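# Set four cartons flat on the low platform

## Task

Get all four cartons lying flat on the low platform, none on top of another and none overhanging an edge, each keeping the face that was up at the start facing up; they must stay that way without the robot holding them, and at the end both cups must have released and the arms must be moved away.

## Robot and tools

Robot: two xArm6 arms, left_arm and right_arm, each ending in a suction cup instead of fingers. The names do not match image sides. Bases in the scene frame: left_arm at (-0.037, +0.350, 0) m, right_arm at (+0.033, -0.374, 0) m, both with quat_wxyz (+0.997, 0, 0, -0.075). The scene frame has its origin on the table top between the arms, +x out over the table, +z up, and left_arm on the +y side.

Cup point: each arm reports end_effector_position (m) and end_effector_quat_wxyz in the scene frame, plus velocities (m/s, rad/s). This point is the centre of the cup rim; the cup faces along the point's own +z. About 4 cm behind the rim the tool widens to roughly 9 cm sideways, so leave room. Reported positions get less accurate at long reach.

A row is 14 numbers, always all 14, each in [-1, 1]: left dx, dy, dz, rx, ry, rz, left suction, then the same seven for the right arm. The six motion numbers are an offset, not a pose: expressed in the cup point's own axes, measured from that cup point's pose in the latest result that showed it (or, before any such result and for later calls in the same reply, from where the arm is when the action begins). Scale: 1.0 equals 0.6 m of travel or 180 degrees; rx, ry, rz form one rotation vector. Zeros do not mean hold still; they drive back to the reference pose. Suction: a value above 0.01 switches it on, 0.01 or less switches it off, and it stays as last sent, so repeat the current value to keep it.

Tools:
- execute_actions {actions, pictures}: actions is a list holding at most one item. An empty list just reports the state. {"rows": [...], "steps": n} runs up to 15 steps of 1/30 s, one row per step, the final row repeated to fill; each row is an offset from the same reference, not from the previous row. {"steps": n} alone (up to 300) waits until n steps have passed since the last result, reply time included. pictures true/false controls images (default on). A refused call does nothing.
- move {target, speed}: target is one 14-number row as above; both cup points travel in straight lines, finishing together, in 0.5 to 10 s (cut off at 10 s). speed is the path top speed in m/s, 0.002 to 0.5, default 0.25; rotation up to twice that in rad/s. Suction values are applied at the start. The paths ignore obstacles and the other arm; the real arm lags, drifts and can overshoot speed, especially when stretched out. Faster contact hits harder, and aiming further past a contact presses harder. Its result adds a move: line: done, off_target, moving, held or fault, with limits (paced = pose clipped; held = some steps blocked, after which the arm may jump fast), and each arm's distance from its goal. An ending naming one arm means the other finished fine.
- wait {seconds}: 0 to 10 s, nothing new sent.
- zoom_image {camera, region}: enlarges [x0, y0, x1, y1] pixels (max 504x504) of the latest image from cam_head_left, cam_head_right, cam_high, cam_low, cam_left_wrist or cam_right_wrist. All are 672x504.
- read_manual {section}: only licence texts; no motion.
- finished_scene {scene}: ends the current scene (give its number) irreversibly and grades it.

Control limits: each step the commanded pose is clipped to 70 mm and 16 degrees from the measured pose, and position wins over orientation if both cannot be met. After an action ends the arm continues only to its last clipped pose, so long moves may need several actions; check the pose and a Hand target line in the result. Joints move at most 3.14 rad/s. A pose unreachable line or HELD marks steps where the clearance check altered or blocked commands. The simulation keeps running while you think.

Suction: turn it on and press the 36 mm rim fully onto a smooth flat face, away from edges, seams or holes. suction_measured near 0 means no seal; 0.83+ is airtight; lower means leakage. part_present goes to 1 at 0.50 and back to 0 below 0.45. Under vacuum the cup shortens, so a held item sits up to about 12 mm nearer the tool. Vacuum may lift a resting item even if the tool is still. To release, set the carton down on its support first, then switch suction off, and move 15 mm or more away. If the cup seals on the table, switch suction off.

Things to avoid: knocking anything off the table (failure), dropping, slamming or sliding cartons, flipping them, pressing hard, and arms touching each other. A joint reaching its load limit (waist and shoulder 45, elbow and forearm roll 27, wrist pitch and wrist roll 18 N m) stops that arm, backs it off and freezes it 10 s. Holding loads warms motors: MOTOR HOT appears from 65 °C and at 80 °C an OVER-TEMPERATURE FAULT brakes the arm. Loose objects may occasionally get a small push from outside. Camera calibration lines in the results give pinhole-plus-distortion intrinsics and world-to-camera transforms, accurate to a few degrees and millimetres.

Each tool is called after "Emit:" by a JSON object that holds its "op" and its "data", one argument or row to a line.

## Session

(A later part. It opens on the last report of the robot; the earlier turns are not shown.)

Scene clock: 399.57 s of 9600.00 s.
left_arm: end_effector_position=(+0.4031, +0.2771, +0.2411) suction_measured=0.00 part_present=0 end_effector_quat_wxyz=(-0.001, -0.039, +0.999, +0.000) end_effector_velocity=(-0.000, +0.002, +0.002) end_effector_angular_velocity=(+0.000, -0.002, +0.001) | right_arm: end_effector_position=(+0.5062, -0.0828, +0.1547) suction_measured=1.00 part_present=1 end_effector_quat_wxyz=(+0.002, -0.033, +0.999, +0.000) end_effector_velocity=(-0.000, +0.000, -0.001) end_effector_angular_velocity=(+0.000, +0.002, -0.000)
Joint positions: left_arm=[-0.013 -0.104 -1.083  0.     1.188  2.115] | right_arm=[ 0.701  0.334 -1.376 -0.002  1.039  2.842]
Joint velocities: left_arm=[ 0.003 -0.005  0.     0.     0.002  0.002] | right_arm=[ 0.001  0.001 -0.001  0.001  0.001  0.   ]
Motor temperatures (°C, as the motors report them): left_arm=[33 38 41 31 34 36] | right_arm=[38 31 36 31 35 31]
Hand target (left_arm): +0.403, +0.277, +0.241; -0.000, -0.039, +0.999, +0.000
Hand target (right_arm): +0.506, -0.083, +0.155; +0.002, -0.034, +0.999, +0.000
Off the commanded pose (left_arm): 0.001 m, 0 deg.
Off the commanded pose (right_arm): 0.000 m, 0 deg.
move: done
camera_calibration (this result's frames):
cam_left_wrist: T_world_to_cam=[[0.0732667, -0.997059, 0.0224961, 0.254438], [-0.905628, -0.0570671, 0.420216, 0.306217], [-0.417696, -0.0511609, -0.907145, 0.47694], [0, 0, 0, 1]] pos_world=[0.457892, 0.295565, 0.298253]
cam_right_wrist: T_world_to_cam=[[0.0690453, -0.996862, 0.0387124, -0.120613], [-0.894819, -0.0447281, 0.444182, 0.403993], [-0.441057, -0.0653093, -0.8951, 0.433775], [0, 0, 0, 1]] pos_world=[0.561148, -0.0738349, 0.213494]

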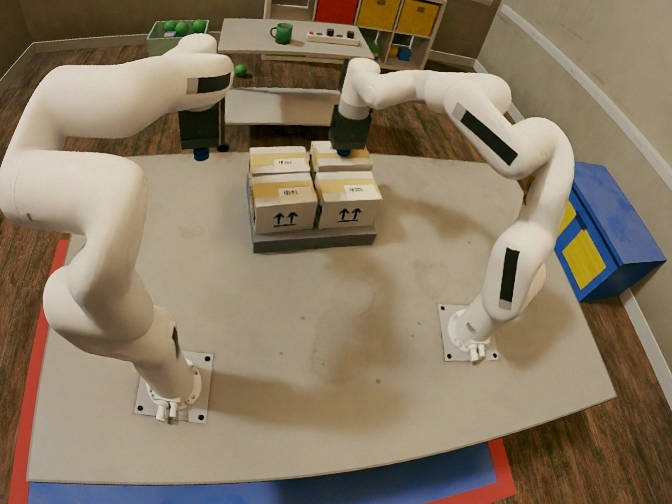

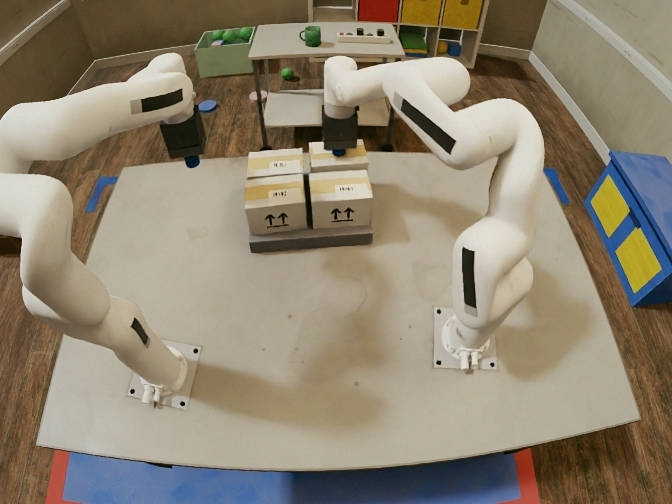

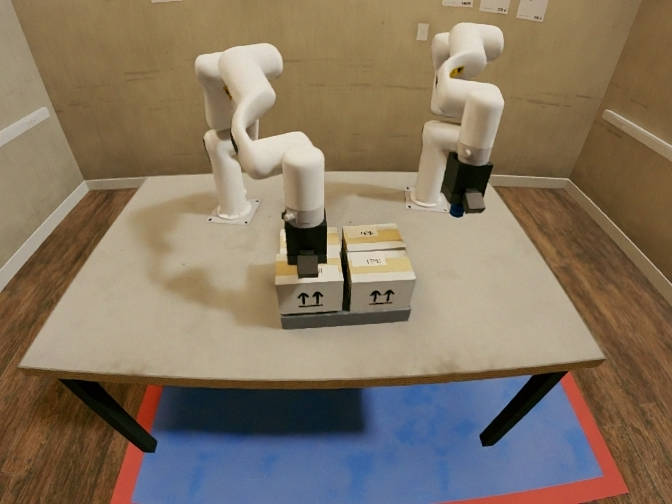

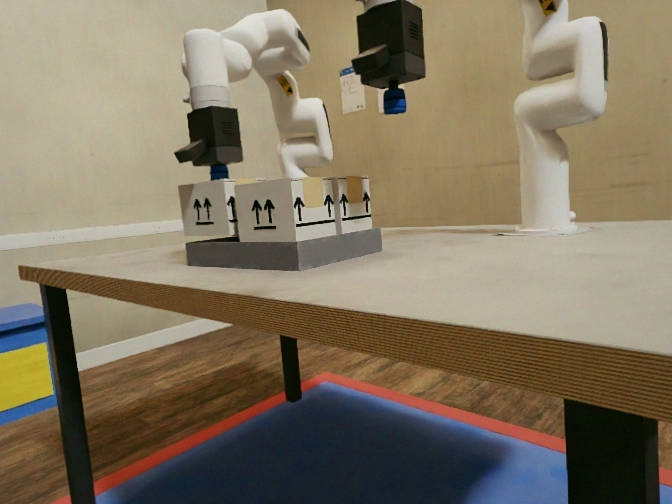

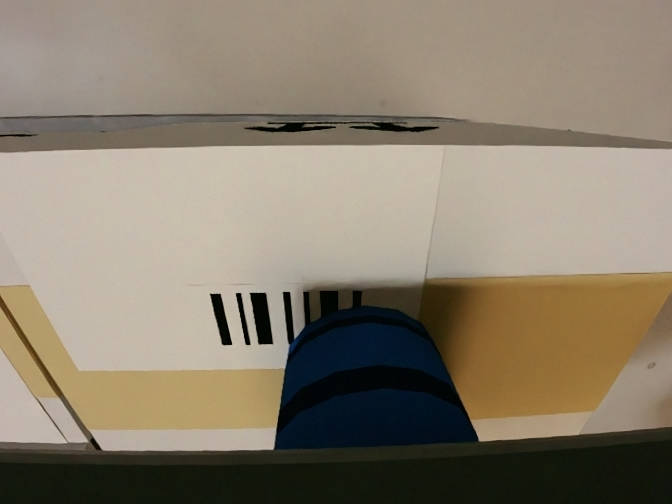

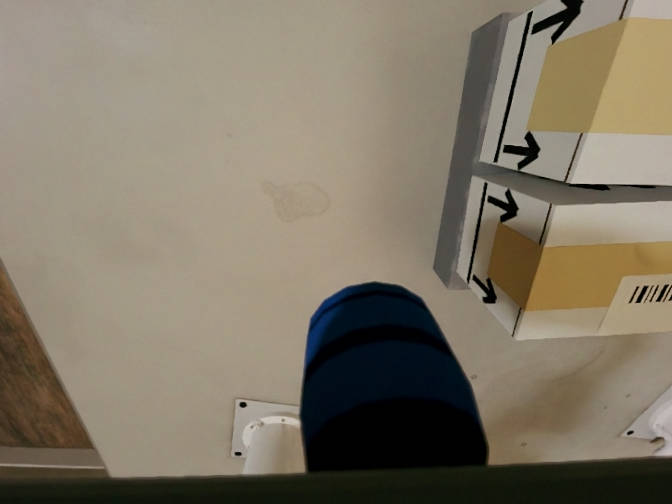

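Emit:
{"op": "zoom_image", "data": {
  "camera": "cam_high",
  "region": [265, 245, 425, 335]
}}

Emit:
{"op": "zoom_image", "data": {
  "camera": "cam_left_wrist",
  "region": [400, 95, 580, 155]
}}

Emit:
{"op": "zoom_image", "data": {
  "camera": "cam_left_wrist",
  "region": [60, 95, 260, 155]
}}

Emit:
{"op": "zoom_image", "data": {
  "camera": "cam_right_wrist",
  "region": [420, 0, 600, 310]
}}

Region (265, 245, 425, 335) of cam_high's 672x504 image, scaled by 3.150, with more detail than that image has; it fills the top 284 rows of this view, and the rest is white.

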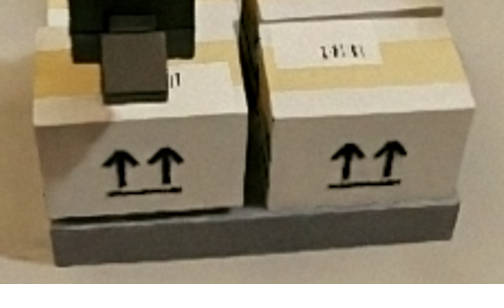

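Region (400, 95, 580, 155) of cam_left_wrist's 672x504 image, scaled by 2.800, with more detail than that image has.

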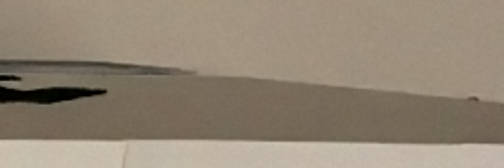

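Region (60, 95, 260, 155) of cam_left_wrist's 672x504 image, scaled by 2.520, with more detail than that image has; it fills the top 151 rows of this view, and the rest is white.

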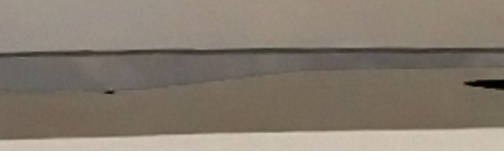

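Region (420, 0, 600, 310) of cam_right_wrist's 672x504 image, scaled by 1.626, with more detail than that image has; it fills the left 293 columns of this view, and the rest is white.

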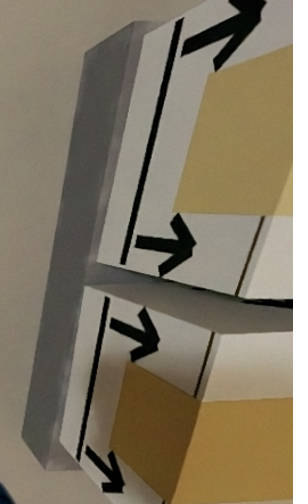

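Emit:
{"op": "zoom_image", "data": {
  "camera": "cam_low",
  "region": [165, 160, 305, 275]
}}

Region (165, 160, 305, 275) of cam_low's 672x504 image, scaled by 3.600, with more detail than that image has; it fills the top 414 rows of this view, and the rest is white.

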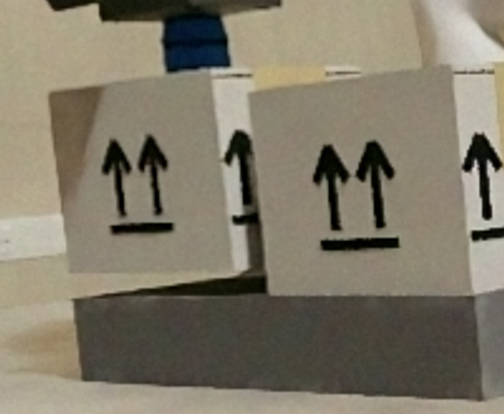

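Emit:
{"op": "move", "data": {
  "target": [0, 0, 0, 0, 0, 0, 0, 0.0063, 0.0158, 0.0133, 0, 0, 0.0056, 1],
  "speed": 0.03
}}

Emit:
{"op": "move", "data": {
  "target": [0, 0, 0, 0, 0, 0, 0, 0, 0, 0.0092, 0, 0, 0, 1],
  "speed": 0.012
}}

Emit:
{"op": "zoom_image", "data": {
  "camera": "cam_high",
  "region": [265, 245, 425, 335]
}}

Emit:
{"op": "zoom_image", "data": {
  "camera": "cam_low",
  "region": [165, 160, 305, 275]
}}

Emit:
{"op": "zoom_image", "data": {
  "camera": "cam_left_wrist",
  "region": [150, 95, 580, 155]
}}

Scene clock: 494.83 s of 9600.00 s.
left_arm: end_effector_position=(+0.4031, +0.2771, +0.2411) suction_measured=0.00 part_present=0 end_effector_quat_wxyz=(-0.001, -0.039, +0.999, +0.000) end_effector_velocity=(+0.000, -0.000, +0.000) end_effector_angular_velocity=(-0.000, -0.001, -0.002) | right_arm: end_effector_position=(+0.5018, -0.0737, +0.1468) suction_measured=1.00 part_present=1 end_effector_quat_wxyz=(+0.002, -0.025, +1.000, +0.000) end_effector_velocity=(+0.002, +0.001, +0.001) end_effector_angular_velocity=(+0.003, -0.005, -0.002)
Joint positions: left_arm=[-0.013 -0.104 -1.083  0.     1.188  2.115] | right_arm=[ 0.719  0.347 -1.371 -0.002  1.021  2.877]
Joint velocities: left_arm=[-0.    -0.    -0.    -0.    -0.001  0.002] | right_arm=[ 0.     0.001 -0.003 -0.001 -0.003  0.002]
Motor temperatures (°C, as the motors report them): left_arm=[33 38 41 31 34 36] | right_arm=[38 32 37 31 35 31]
Hand target (left_arm): +0.403, +0.277, +0.241; -0.001, -0.039, +0.999, +0.000
Hand target (right_arm): +0.502, -0.074, +0.147; +0.002, -0.025, +1.000, +0.000
Off the commanded pose (left_arm): 0.000 m, 0 deg.
Off the commanded pose (right_arm): 0.000 m, 0 deg.
After step 90, 91.50 s passed at rest.
move: done
camera_calibration (this result's frames):
cam_left_wrist: T_world_to_cam=[[0.0732694, -0.997058, 0.0224983, 0.254438], [-0.905631, -0.057069, 0.420208, 0.30622], [-0.417688, -0.0511636, -0.907149, 0.476943], [0, 0, 0, 1]] pos_world=[0.457893, 0.295567, 0.298257]
cam_right_wrist: T_world_to_cam=[[0.0515996, -0.997925, 0.0385247, -0.102153], [-0.895485, -0.029157, 0.444136, 0.405513], [-0.442091, -0.0574155, -0.895131, 0.426486], [0, 0, 0, 1]] pos_world=[0.556948, -0.0656308, 0.205593]

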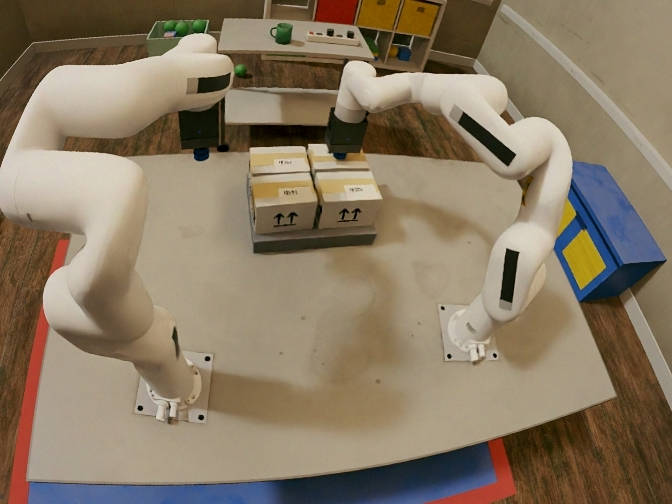

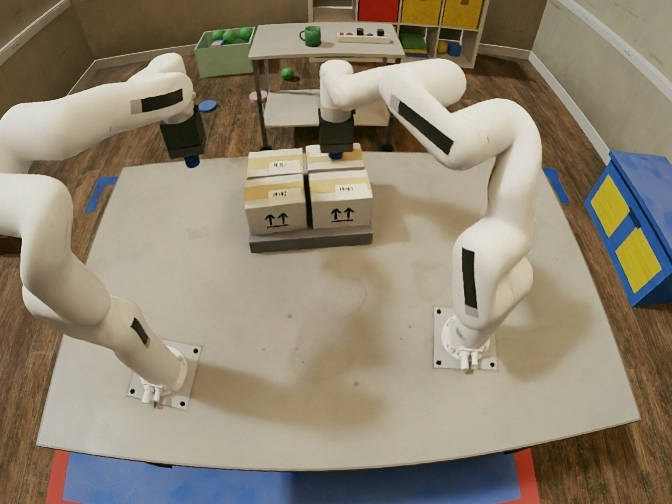

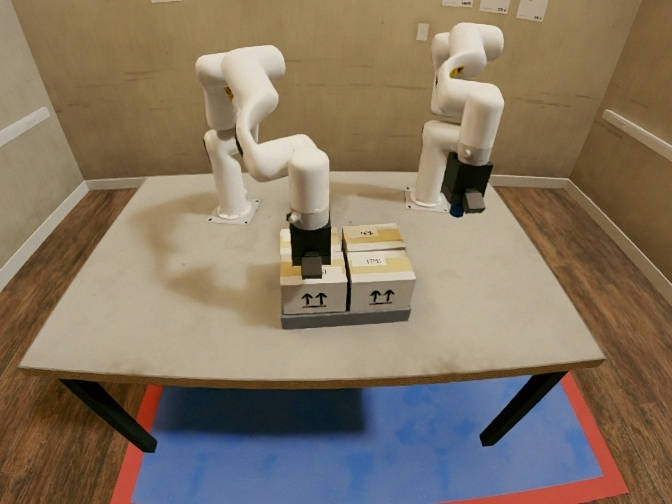

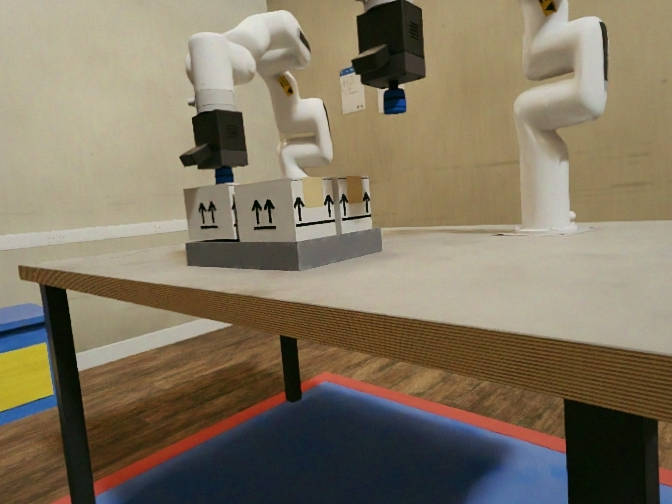

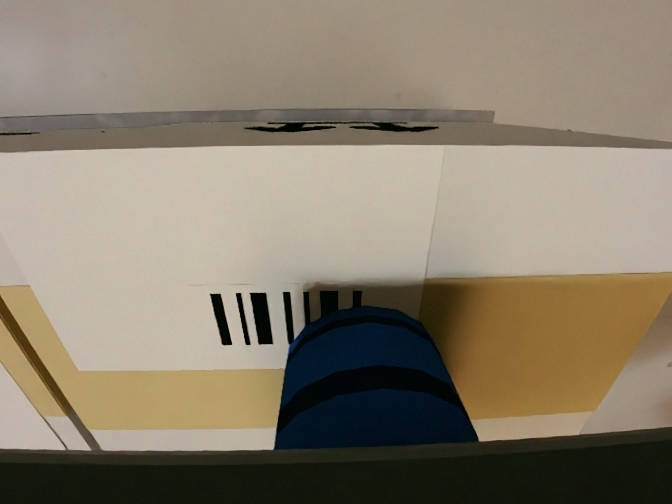

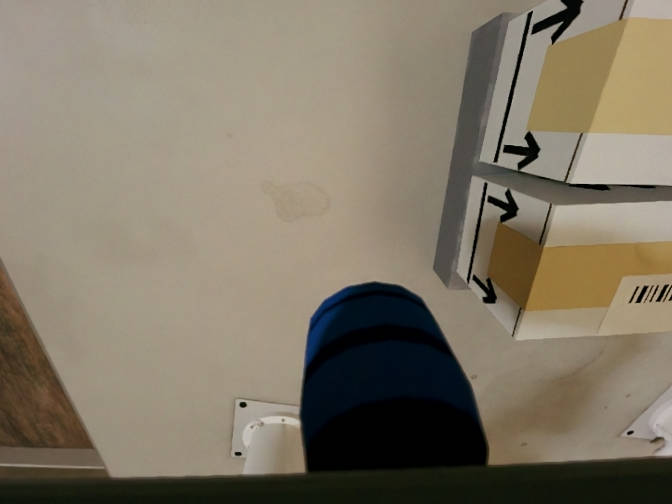

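Scene clock: 495.53 s of 9600.00 s.
left_arm: end_effector_position=(+0.4031, +0.2771, +0.2411) suction_measured=0.00 part_present=0 end_effector_quat_wxyz=(-0.001, -0.039, +0.999, +0.000) end_effector_velocity=(-0.000, +0.000, -0.000) end_effector_angular_velocity=(+0.001, +0.001, -0.001) | right_arm: end_effector_position=(+0.5019, -0.0736, +0.1414) suction_measured=1.00 part_present=1 end_effector_quat_wxyz=(+0.002, -0.025, +1.000, +0.000) end_effector_velocity=(+0.000, +0.000, -0.001) end_effector_angular_velocity=(-0.000, -0.001, +0.002)
Joint positions: left_arm=[-0.013 -0.104 -1.083  0.     1.188  2.115] | right_arm=[ 0.719  0.353 -1.363 -0.002  1.007  2.877]
Joint velocities: left_arm=[-0.    -0.     0.     0.001  0.001  0.001] | right_arm=[ 0.001  0.002  0.    -0.001 -0.003 -0.001]
Motor temperatures (°C, as the motors report them): left_arm=[33 38 41 31 34 36] | right_arm=[38 32 37 31 35 31]
Hand target (left_arm): +0.403, +0.277, +0.241; -0.001, -0.039, +0.999, +0.000
Hand target (right_arm): +0.502, -0.074, +0.141; +0.002, -0.025, +1.000, +0.000
Off the commanded pose (left_arm): 0.000 m, 0 deg.
Off the commanded pose (right_arm): 0.000 m, 0 deg.
move: done
camera_calibration (this result's frames):
cam_left_wrist: T_world_to_cam=[[0.0732694, -0.997058, 0.0224984, 0.254438], [-0.905632, -0.0570689, 0.420208, 0.30622], [-0.417688, -0.0511636, -0.907149, 0.476943], [0, 0, 0, 1]] pos_world=[0.457893, 0.295567, 0.298257]
cam_right_wrist: T_world_to_cam=[[0.051609, -0.997927, 0.0384464, -0.10192], [-0.895528, -0.0292059, 0.444045, 0.407965], [-0.442002, -0.0573466, -0.895179, 0.42165], [0, 0, 0, 1]] pos_world=[0.556975, -0.0656131, 0.200216]

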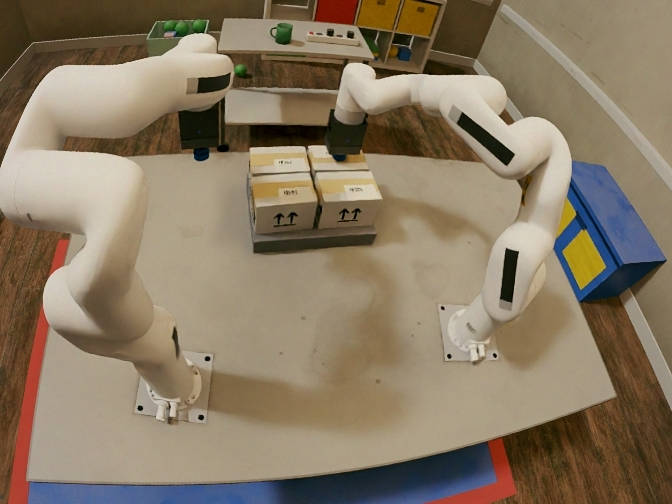

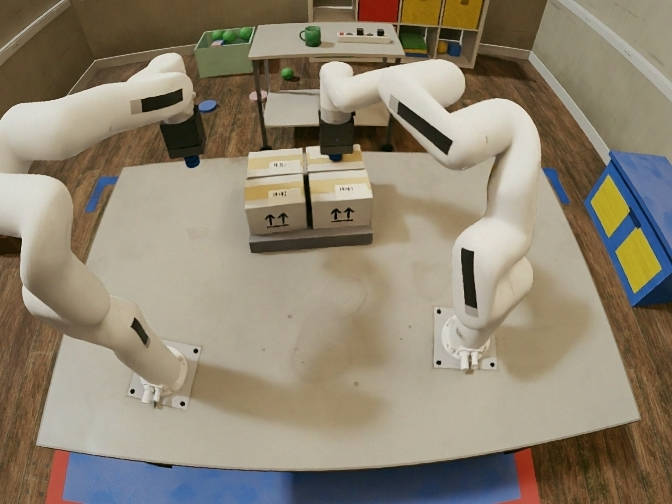

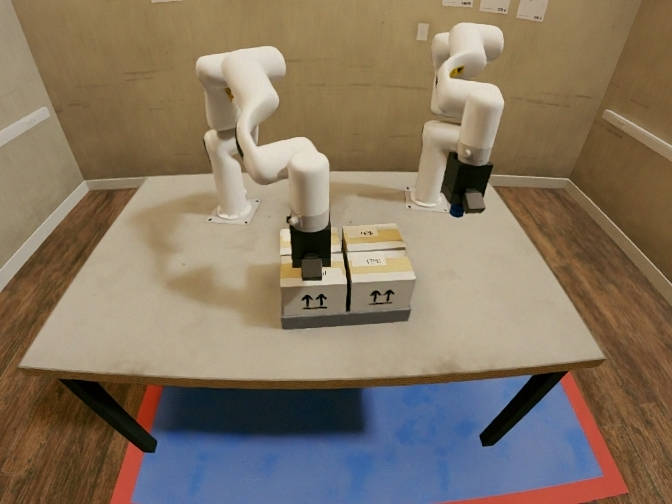

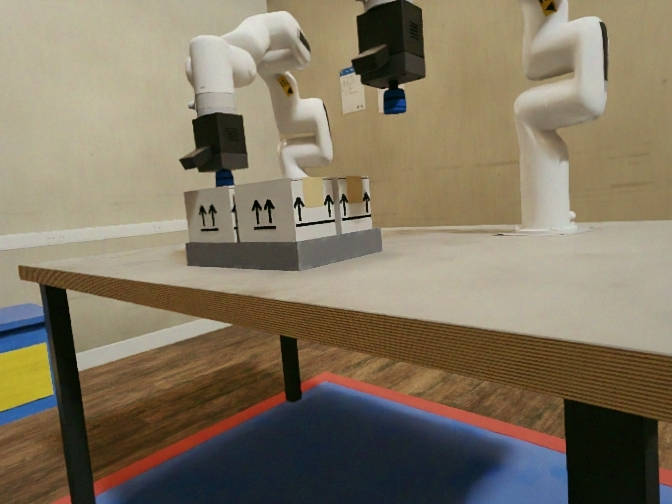

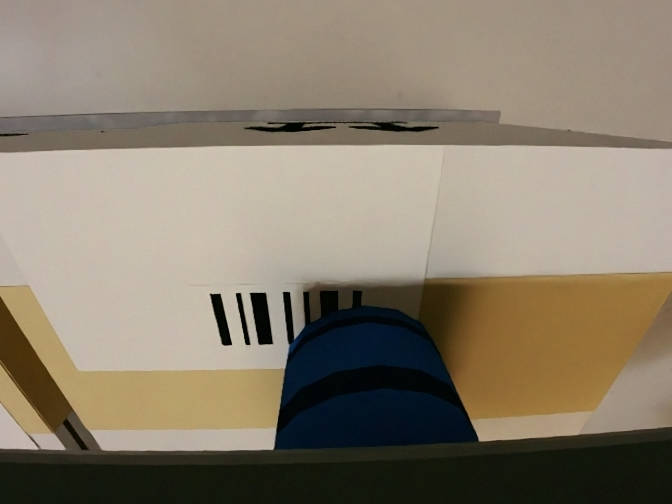

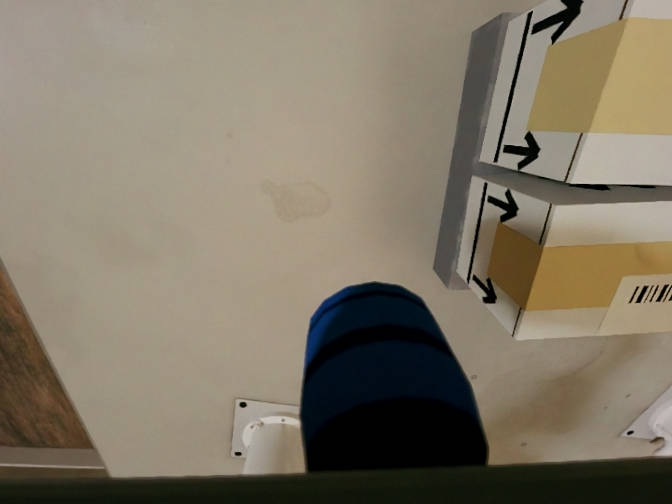

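Region (265, 245, 425, 335) of cam_high's 672x504 image, scaled by 3.150, with more detail than that image has; it fills the top 284 rows of this view, and the rest is white.

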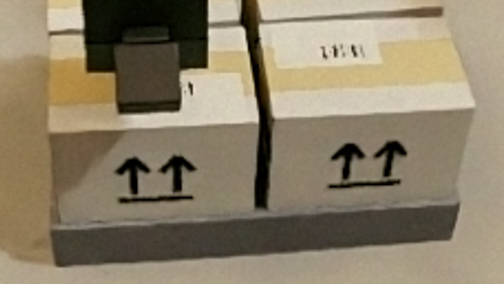

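Region (165, 160, 305, 275) of cam_low's 672x504 image, scaled by 3.600, with more detail than that image has; it fills the top 414 rows of this view, and the rest is white.

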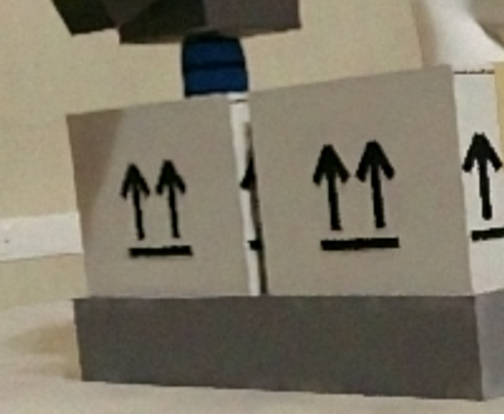

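Region (150, 95, 580, 155) of cam_left_wrist's 672x504 image, scaled by 1.172, with more detail than that image has; it fills the top 70 rows of this view, and the rest is white.

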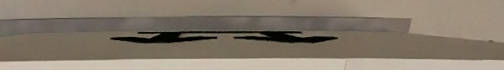

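Emit:
{"op": "execute_actions", "data": {
  "actions": [
    {"rows": [[0,0,0,0,0,0,0,0,0,0.0015,0,0,0,1],[0,0,0,0,0,0,0,0,0,0.0015,0,0,0,1],[0,0,0,0,0,0,0,0,0,0.0015,0,0,0,1],[0,0,0,0,0,0,0,0,0,0.0015,0,0,0,1],[0,0,0,0,0,0,0,0,0,0.0015,0,0,0,1],[0,0,0,0,0,0,0,0,0,0.0015,0,0,0,1],[0,0,0,0,0,0,0,0,0,0.0015,0,0,0,0]], "steps": 12}
  ],
  "pictures": false
}}

Emit:
{"op": "move", "data": {
  "target": [0, 0, 0, 0, 0, 0, 0, 0, 0, -0.05, 0, 0, 0, 0],
  "speed": 0.08
}}

Emit:
{"op": "move", "data": {
  "target": [0, 0, 0, 0, 0, 0, 0, 0.153, -0.376, -0.117, 0, 0, 0, 0],
  "speed": 0.25
}}

Scene clock: 513.27 s of 9600.00 s.
left_arm: end_effector_position=(+0.4031, +0.2771, +0.2411) suction_measured=0.00 part_present=0 end_effector_quat_wxyz=(-0.001, -0.039, +0.999, +0.000) end_effector_velocity=(-0.000, -0.000, -0.000) end_effector_angular_velocity=(-0.000, +0.001, +0.000) | right_arm: end_effector_position=(+0.5043, -0.0721, +0.1455) suction_measured=0.00 part_present=0 end_effector_quat_wxyz=(+0.007, -0.025, +1.000, +0.003) end_effector_velocity=(-0.001, -0.001, -0.008) end_effector_angular_velocity=(-0.004, +0.006, +0.001)
Joint positions: left_arm=[-0.013 -0.104 -1.083  0.     1.188  2.115] | right_arm=[ 0.719  0.349 -1.368 -0.002  1.004  2.877]
Joint velocities: left_arm=[ 0.     0.    -0.    -0.     0.001 -0.   ] | right_arm=[ 0.     0.01   0.008 -0.    -0.01  -0.001]
Motor temperatures (°C, as the motors report them): left_arm=[33 38 41 31 34 36] | right_arm=[38 32 36 31 35 31]
Hand target (left_arm): +0.403, +0.277, +0.241; -0.001, -0.039, +0.999, +0.000
Hand target (right_arm): +0.502, -0.074, +0.141; +0.002, -0.025, +1.000, +0.000
Off the commanded pose (left_arm): 0.000 m, 0 deg.
Off the commanded pose (right_arm): 0.006 m, 1 deg.
Steps of this call (steps 1 to 90: nothing new was sent; then 14.33 s passed at rest; steps 91 to 102: all 12 steps of this action). Readings (end_effector_position | what the end effector reports):
91: left_arm (+0.4031, +0.2771, +0.2411) | right_arm (+0.5018, -0.0736, +0.1412) | left_arm suction_measured=0.00 part_present=0 | right_arm suction_measured=1.00 part_present=1
92: left_arm (+0.4031, +0.2771, +0.2411) | right_arm (+0.5019, -0.0736, +0.1412) | left_arm suction_measured=0.00 part_present=0 | right_arm suction_measured=1.00 part_present=1
94: left_arm (+0.4031, +0.2771, +0.2411) | right_arm (+0.5019, -0.0736, +0.1409) | left_arm suction_measured=0.00 part_present=0 | right_arm suction_measured=1.00 part_present=1
98: left_arm (+0.4031, +0.2771, +0.2411) | right_arm (+0.5021, -0.0734, +0.1410) | left_arm suction_measured=0.00 part_present=0 | right_arm suction_measured=0.23 part_present=0
102: the state above

Scene clock: 514.40 s of 9600.00 s.
left_arm: end_effector_position=(+0.4031, +0.2771, +0.2411) suction_measured=0.00 part_present=0 end_effector_quat_wxyz=(-0.001, -0.039, +0.999, +0.000) end_effector_velocity=(-0.000, +0.000, +0.000) end_effector_angular_velocity=(+0.000, +0.000, -0.001) | right_arm: end_effector_position=(+0.5025, -0.0733, +0.1714) suction_measured=0.00 part_present=0 end_effector_quat_wxyz=(+0.003, -0.025, +1.000, +0.001) end_effector_velocity=(-0.000, -0.000, -0.000) end_effector_angular_velocity=(-0.002, +0.003, -0.000)
Joint positions: left_arm=[-0.013 -0.104 -1.083  0.     1.188  2.115] | right_arm=[ 0.719  0.321 -1.407 -0.002  1.08   2.877]
Joint velocities: left_arm=[ 0.    -0.     0.     0.     0.     0.001] | right_arm=[ 0.     0.002 -0.002  0.001  0.004  0.   ]
Motor temperatures (°C, as the motors report them): left_arm=[33 38 41 31 34 36] | right_arm=[38 32 36 31 35 31]
Hand target (left_arm): +0.403, +0.277, +0.241; -0.001, -0.039, +0.999, +0.000
Hand target (right_arm): +0.503, -0.073, +0.172; +0.004, -0.025, +1.000, +0.001
Off the commanded pose (left_arm): 0.000 m, 0 deg.
Off the commanded pose (right_arm): 0.001 m, 0 deg.
move: done
camera_calibration (this result's frames):
cam_left_wrist: T_world_to_cam=[[0.0732696, -0.997058, 0.0224986, 0.254438], [-0.905632, -0.0570691, 0.420208, 0.30622], [-0.417688, -0.0511639, -0.907149, 0.476943], [0, 0, 0, 1]] pos_world=[0.457893, 0.295567, 0.298258]
cam_right_wrist: T_world_to_cam=[[0.0513939, -0.997992, 0.0370238, -0.102402], [-0.89666, -0.0297886, 0.441717, 0.396094], [-0.439727, -0.0558994, -0.89639, 0.448001], [0, 0, 0, 1]] pos_world=[0.557423, -0.0653538, 0.230414]

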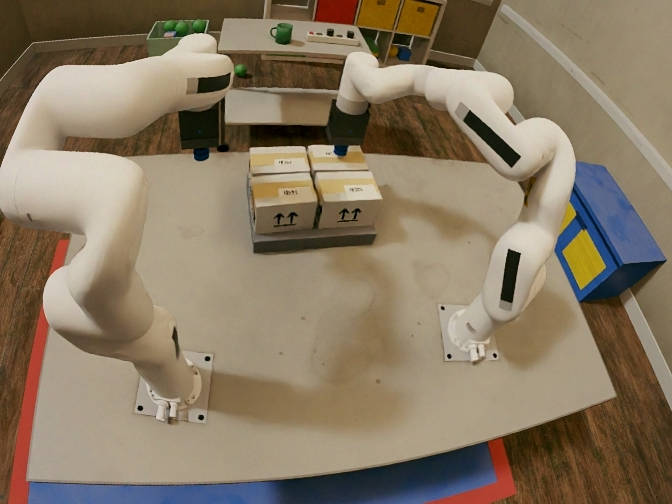

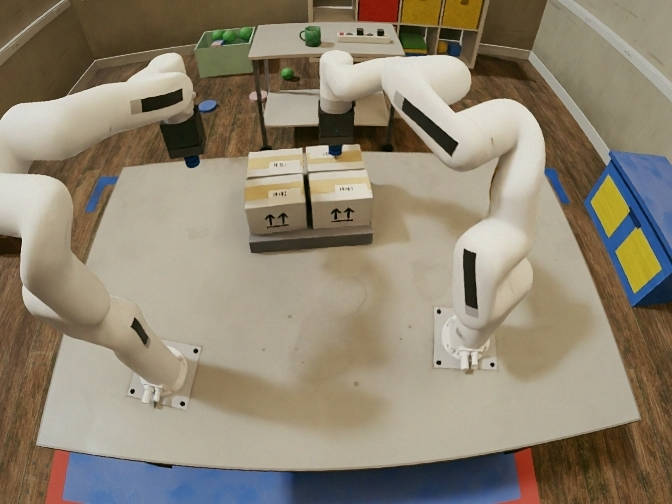

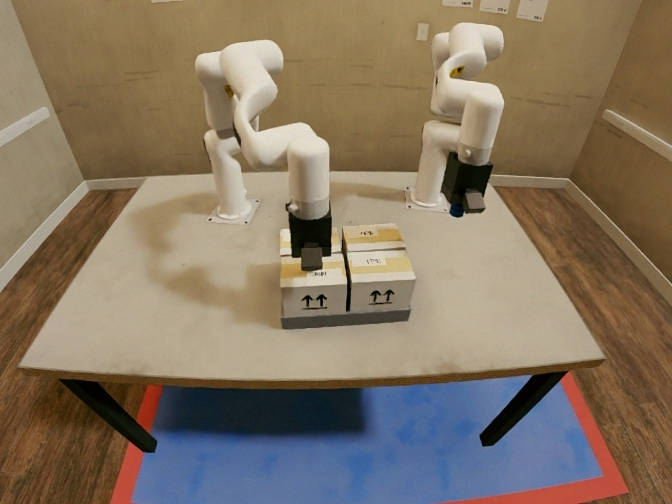

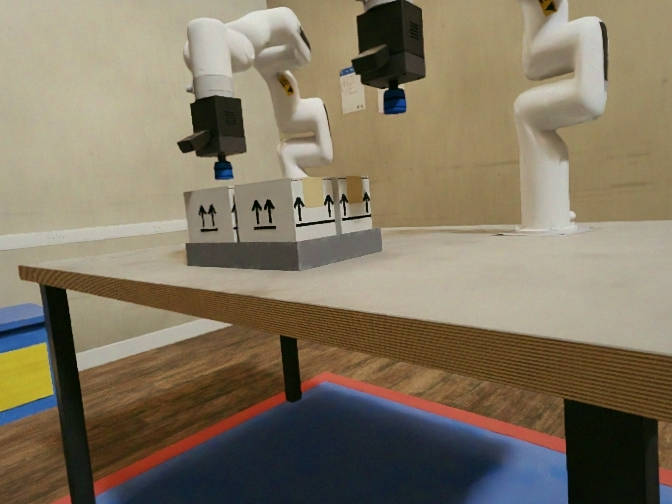

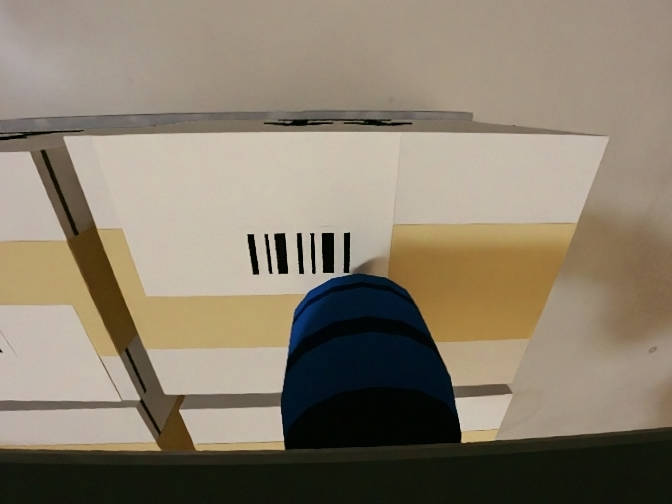

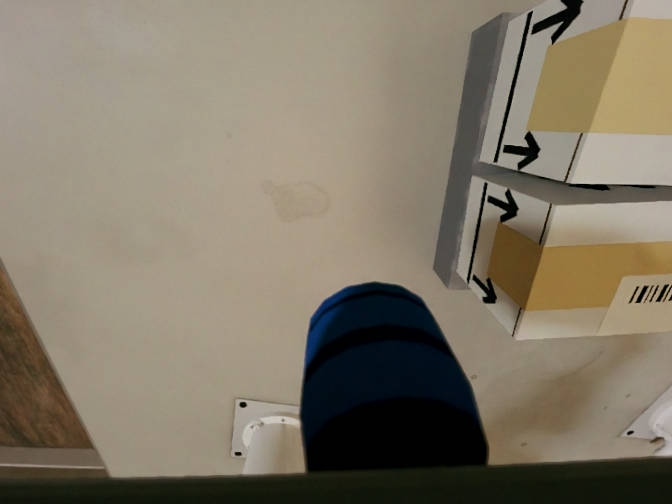

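Scene clock: 515.93 s of 9600.00 s.
left_arm: end_effector_position=(+0.4031, +0.2771, +0.2411) suction_measured=0.00 part_present=0 end_effector_quat_wxyz=(-0.001, -0.039, +0.999, +0.000) end_effector_velocity=(+0.001, +0.000, +0.000) end_effector_angular_velocity=(+0.001, -0.002, -0.001) | right_arm: end_effector_position=(+0.4215, -0.3034, +0.2410) suction_measured=0.00 part_present=0 end_effector_quat_wxyz=(+0.003, -0.025, +1.000, +0.000) end_effector_velocity=(+0.000, -0.002, +0.002) end_effector_angular_velocity=(+0.001, -0.004, +0.001)
Joint positions: left_arm=[-0.013 -0.104 -1.083  0.     1.188  2.115] | right_arm=[ 0.328 -0.286 -0.9   -0.001  1.181  2.486]
Joint velocities: left_arm=[-0.     0.    -0.     0.001 -0.002  0.   ] | right_arm=[-0.004 -0.005 -0.     0.     0.001 -0.005]
Motor temperatures (°C, as the motors report them): left_arm=[33 38 41 31 34 36] | right_arm=[38 31 36 31 35 31]
Hand target (left_arm): +0.403, +0.277, +0.241; -0.001, -0.039, +0.999, +0.000
Hand target (right_arm): +0.422, -0.304, +0.241; +0.003, -0.025, +1.000, +0.000
Off the commanded pose (left_arm): 0.000 m, 0 deg.
Off the commanded pose (right_arm): 0.000 m, 0 deg.
move: done
camera_calibration (this result's frames):
cam_left_wrist: T_world_to_cam=[[0.0732696, -0.997058, 0.0224985, 0.254438], [-0.905632, -0.0570691, 0.420208, 0.30622], [-0.417688, -0.0511638, -0.907149, 0.476943], [0, 0, 0, 1]] pos_world=[0.457893, 0.295567, 0.298257]
cam_right_wrist: T_world_to_cam=[[0.0516899, -0.997916, 0.0386368, -0.330922], [-0.896288, -0.0292931, 0.442504, 0.285732], [-0.44045, -0.0575026, -0.895934, 0.461575], [0, 0, 0, 1]] pos_world=[0.476504, -0.295321, 0.299889]

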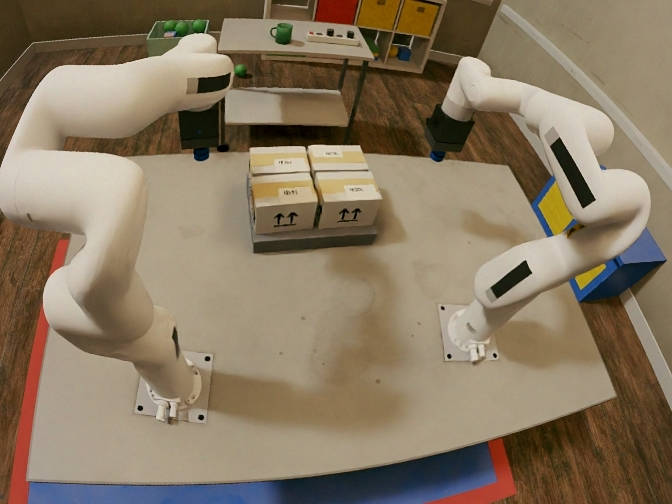

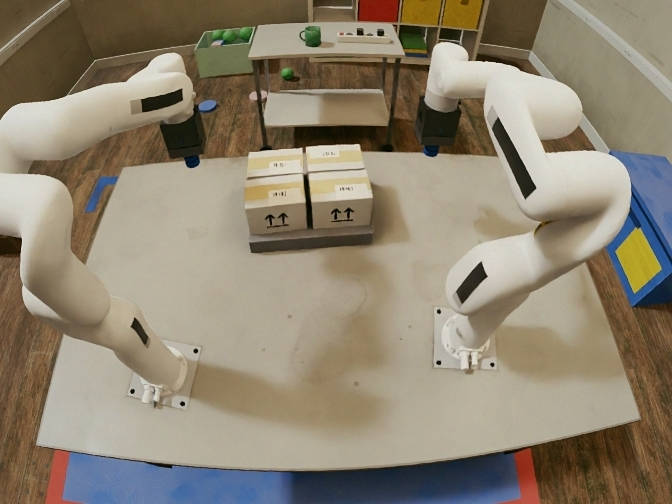

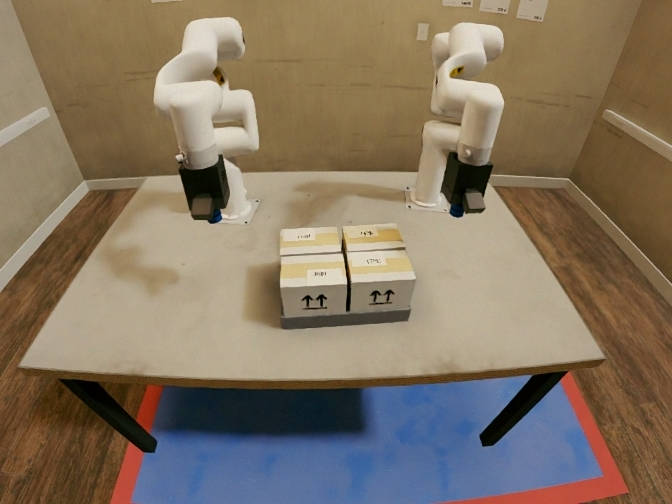

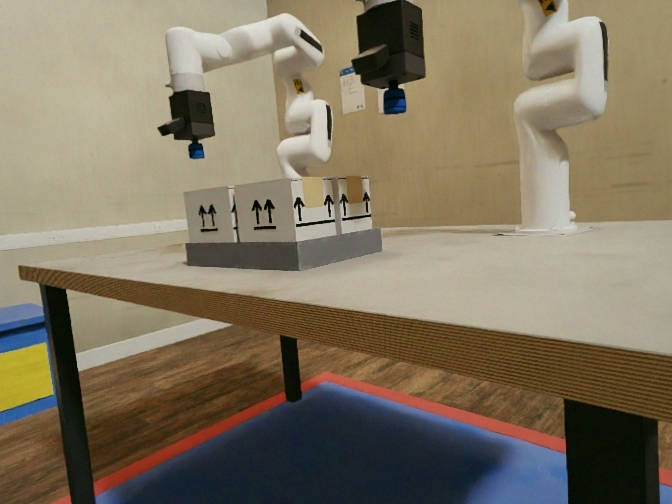

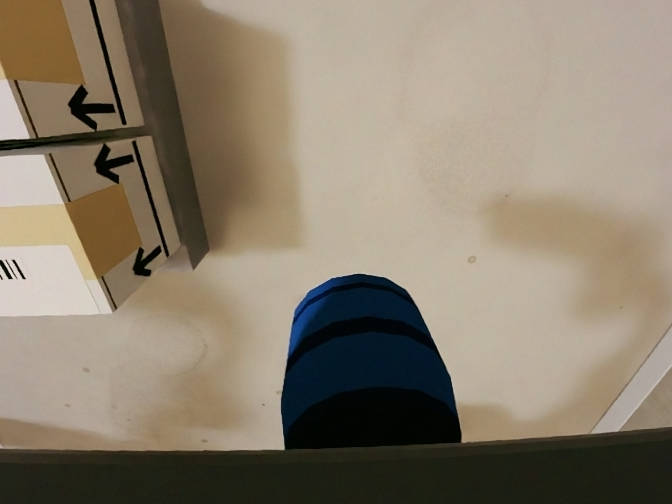

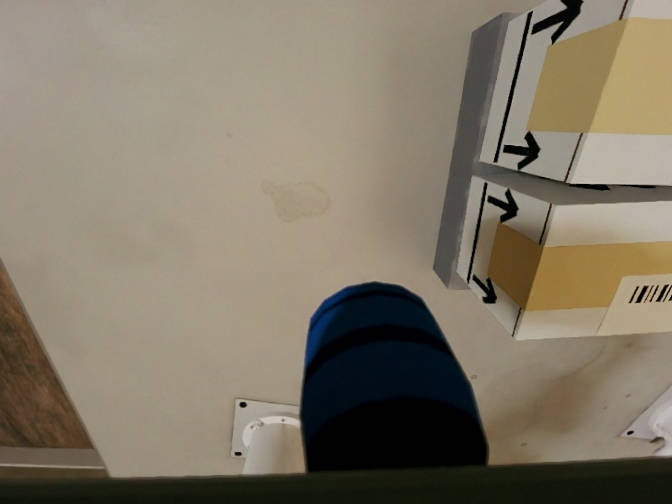

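Emit:
{"op": "zoom_image", "data": {
  "camera": "cam_high",
  "region": [270, 280, 420, 335]
}}

Emit:
{"op": "zoom_image", "data": {
  "camera": "cam_right_wrist",
  "region": [445, 140, 515, 220]
}}

Emit:
{"op": "zoom_image", "data": {
  "camera": "cam_left_wrist",
  "region": [60, 0, 230, 290]
}}

Region (270, 280, 420, 335) of cam_high's 672x504 image, scaled by 3.360, with more detail than that image has; it fills the top 185 rows of this view, and the rest is white.

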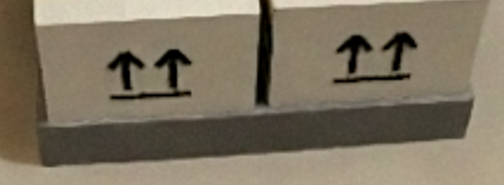

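Region (445, 140, 515, 220) of cam_right_wrist's 672x504 image, scaled by 6.300, with more detail than that image has; it fills the left 441 columns of this view, and the rest is white.

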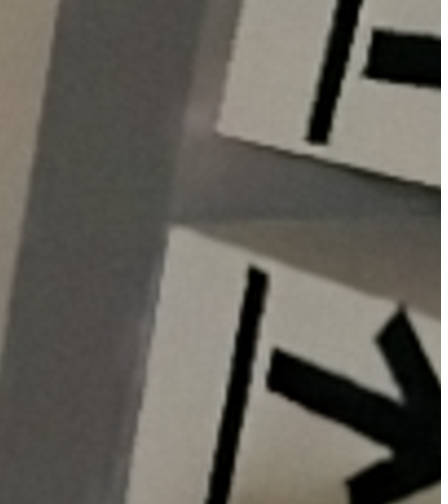

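Region (60, 0, 230, 290) of cam_left_wrist's 672x504 image, scaled by 1.738, with more detail than that image has; it fills the left 295 columns of this view, and the rest is white.

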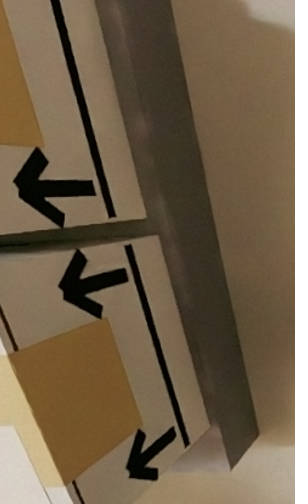

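Emit:
{"op": "finished_scene", "data": {
  "scene": 1
}}

The scene is finished: the task was done.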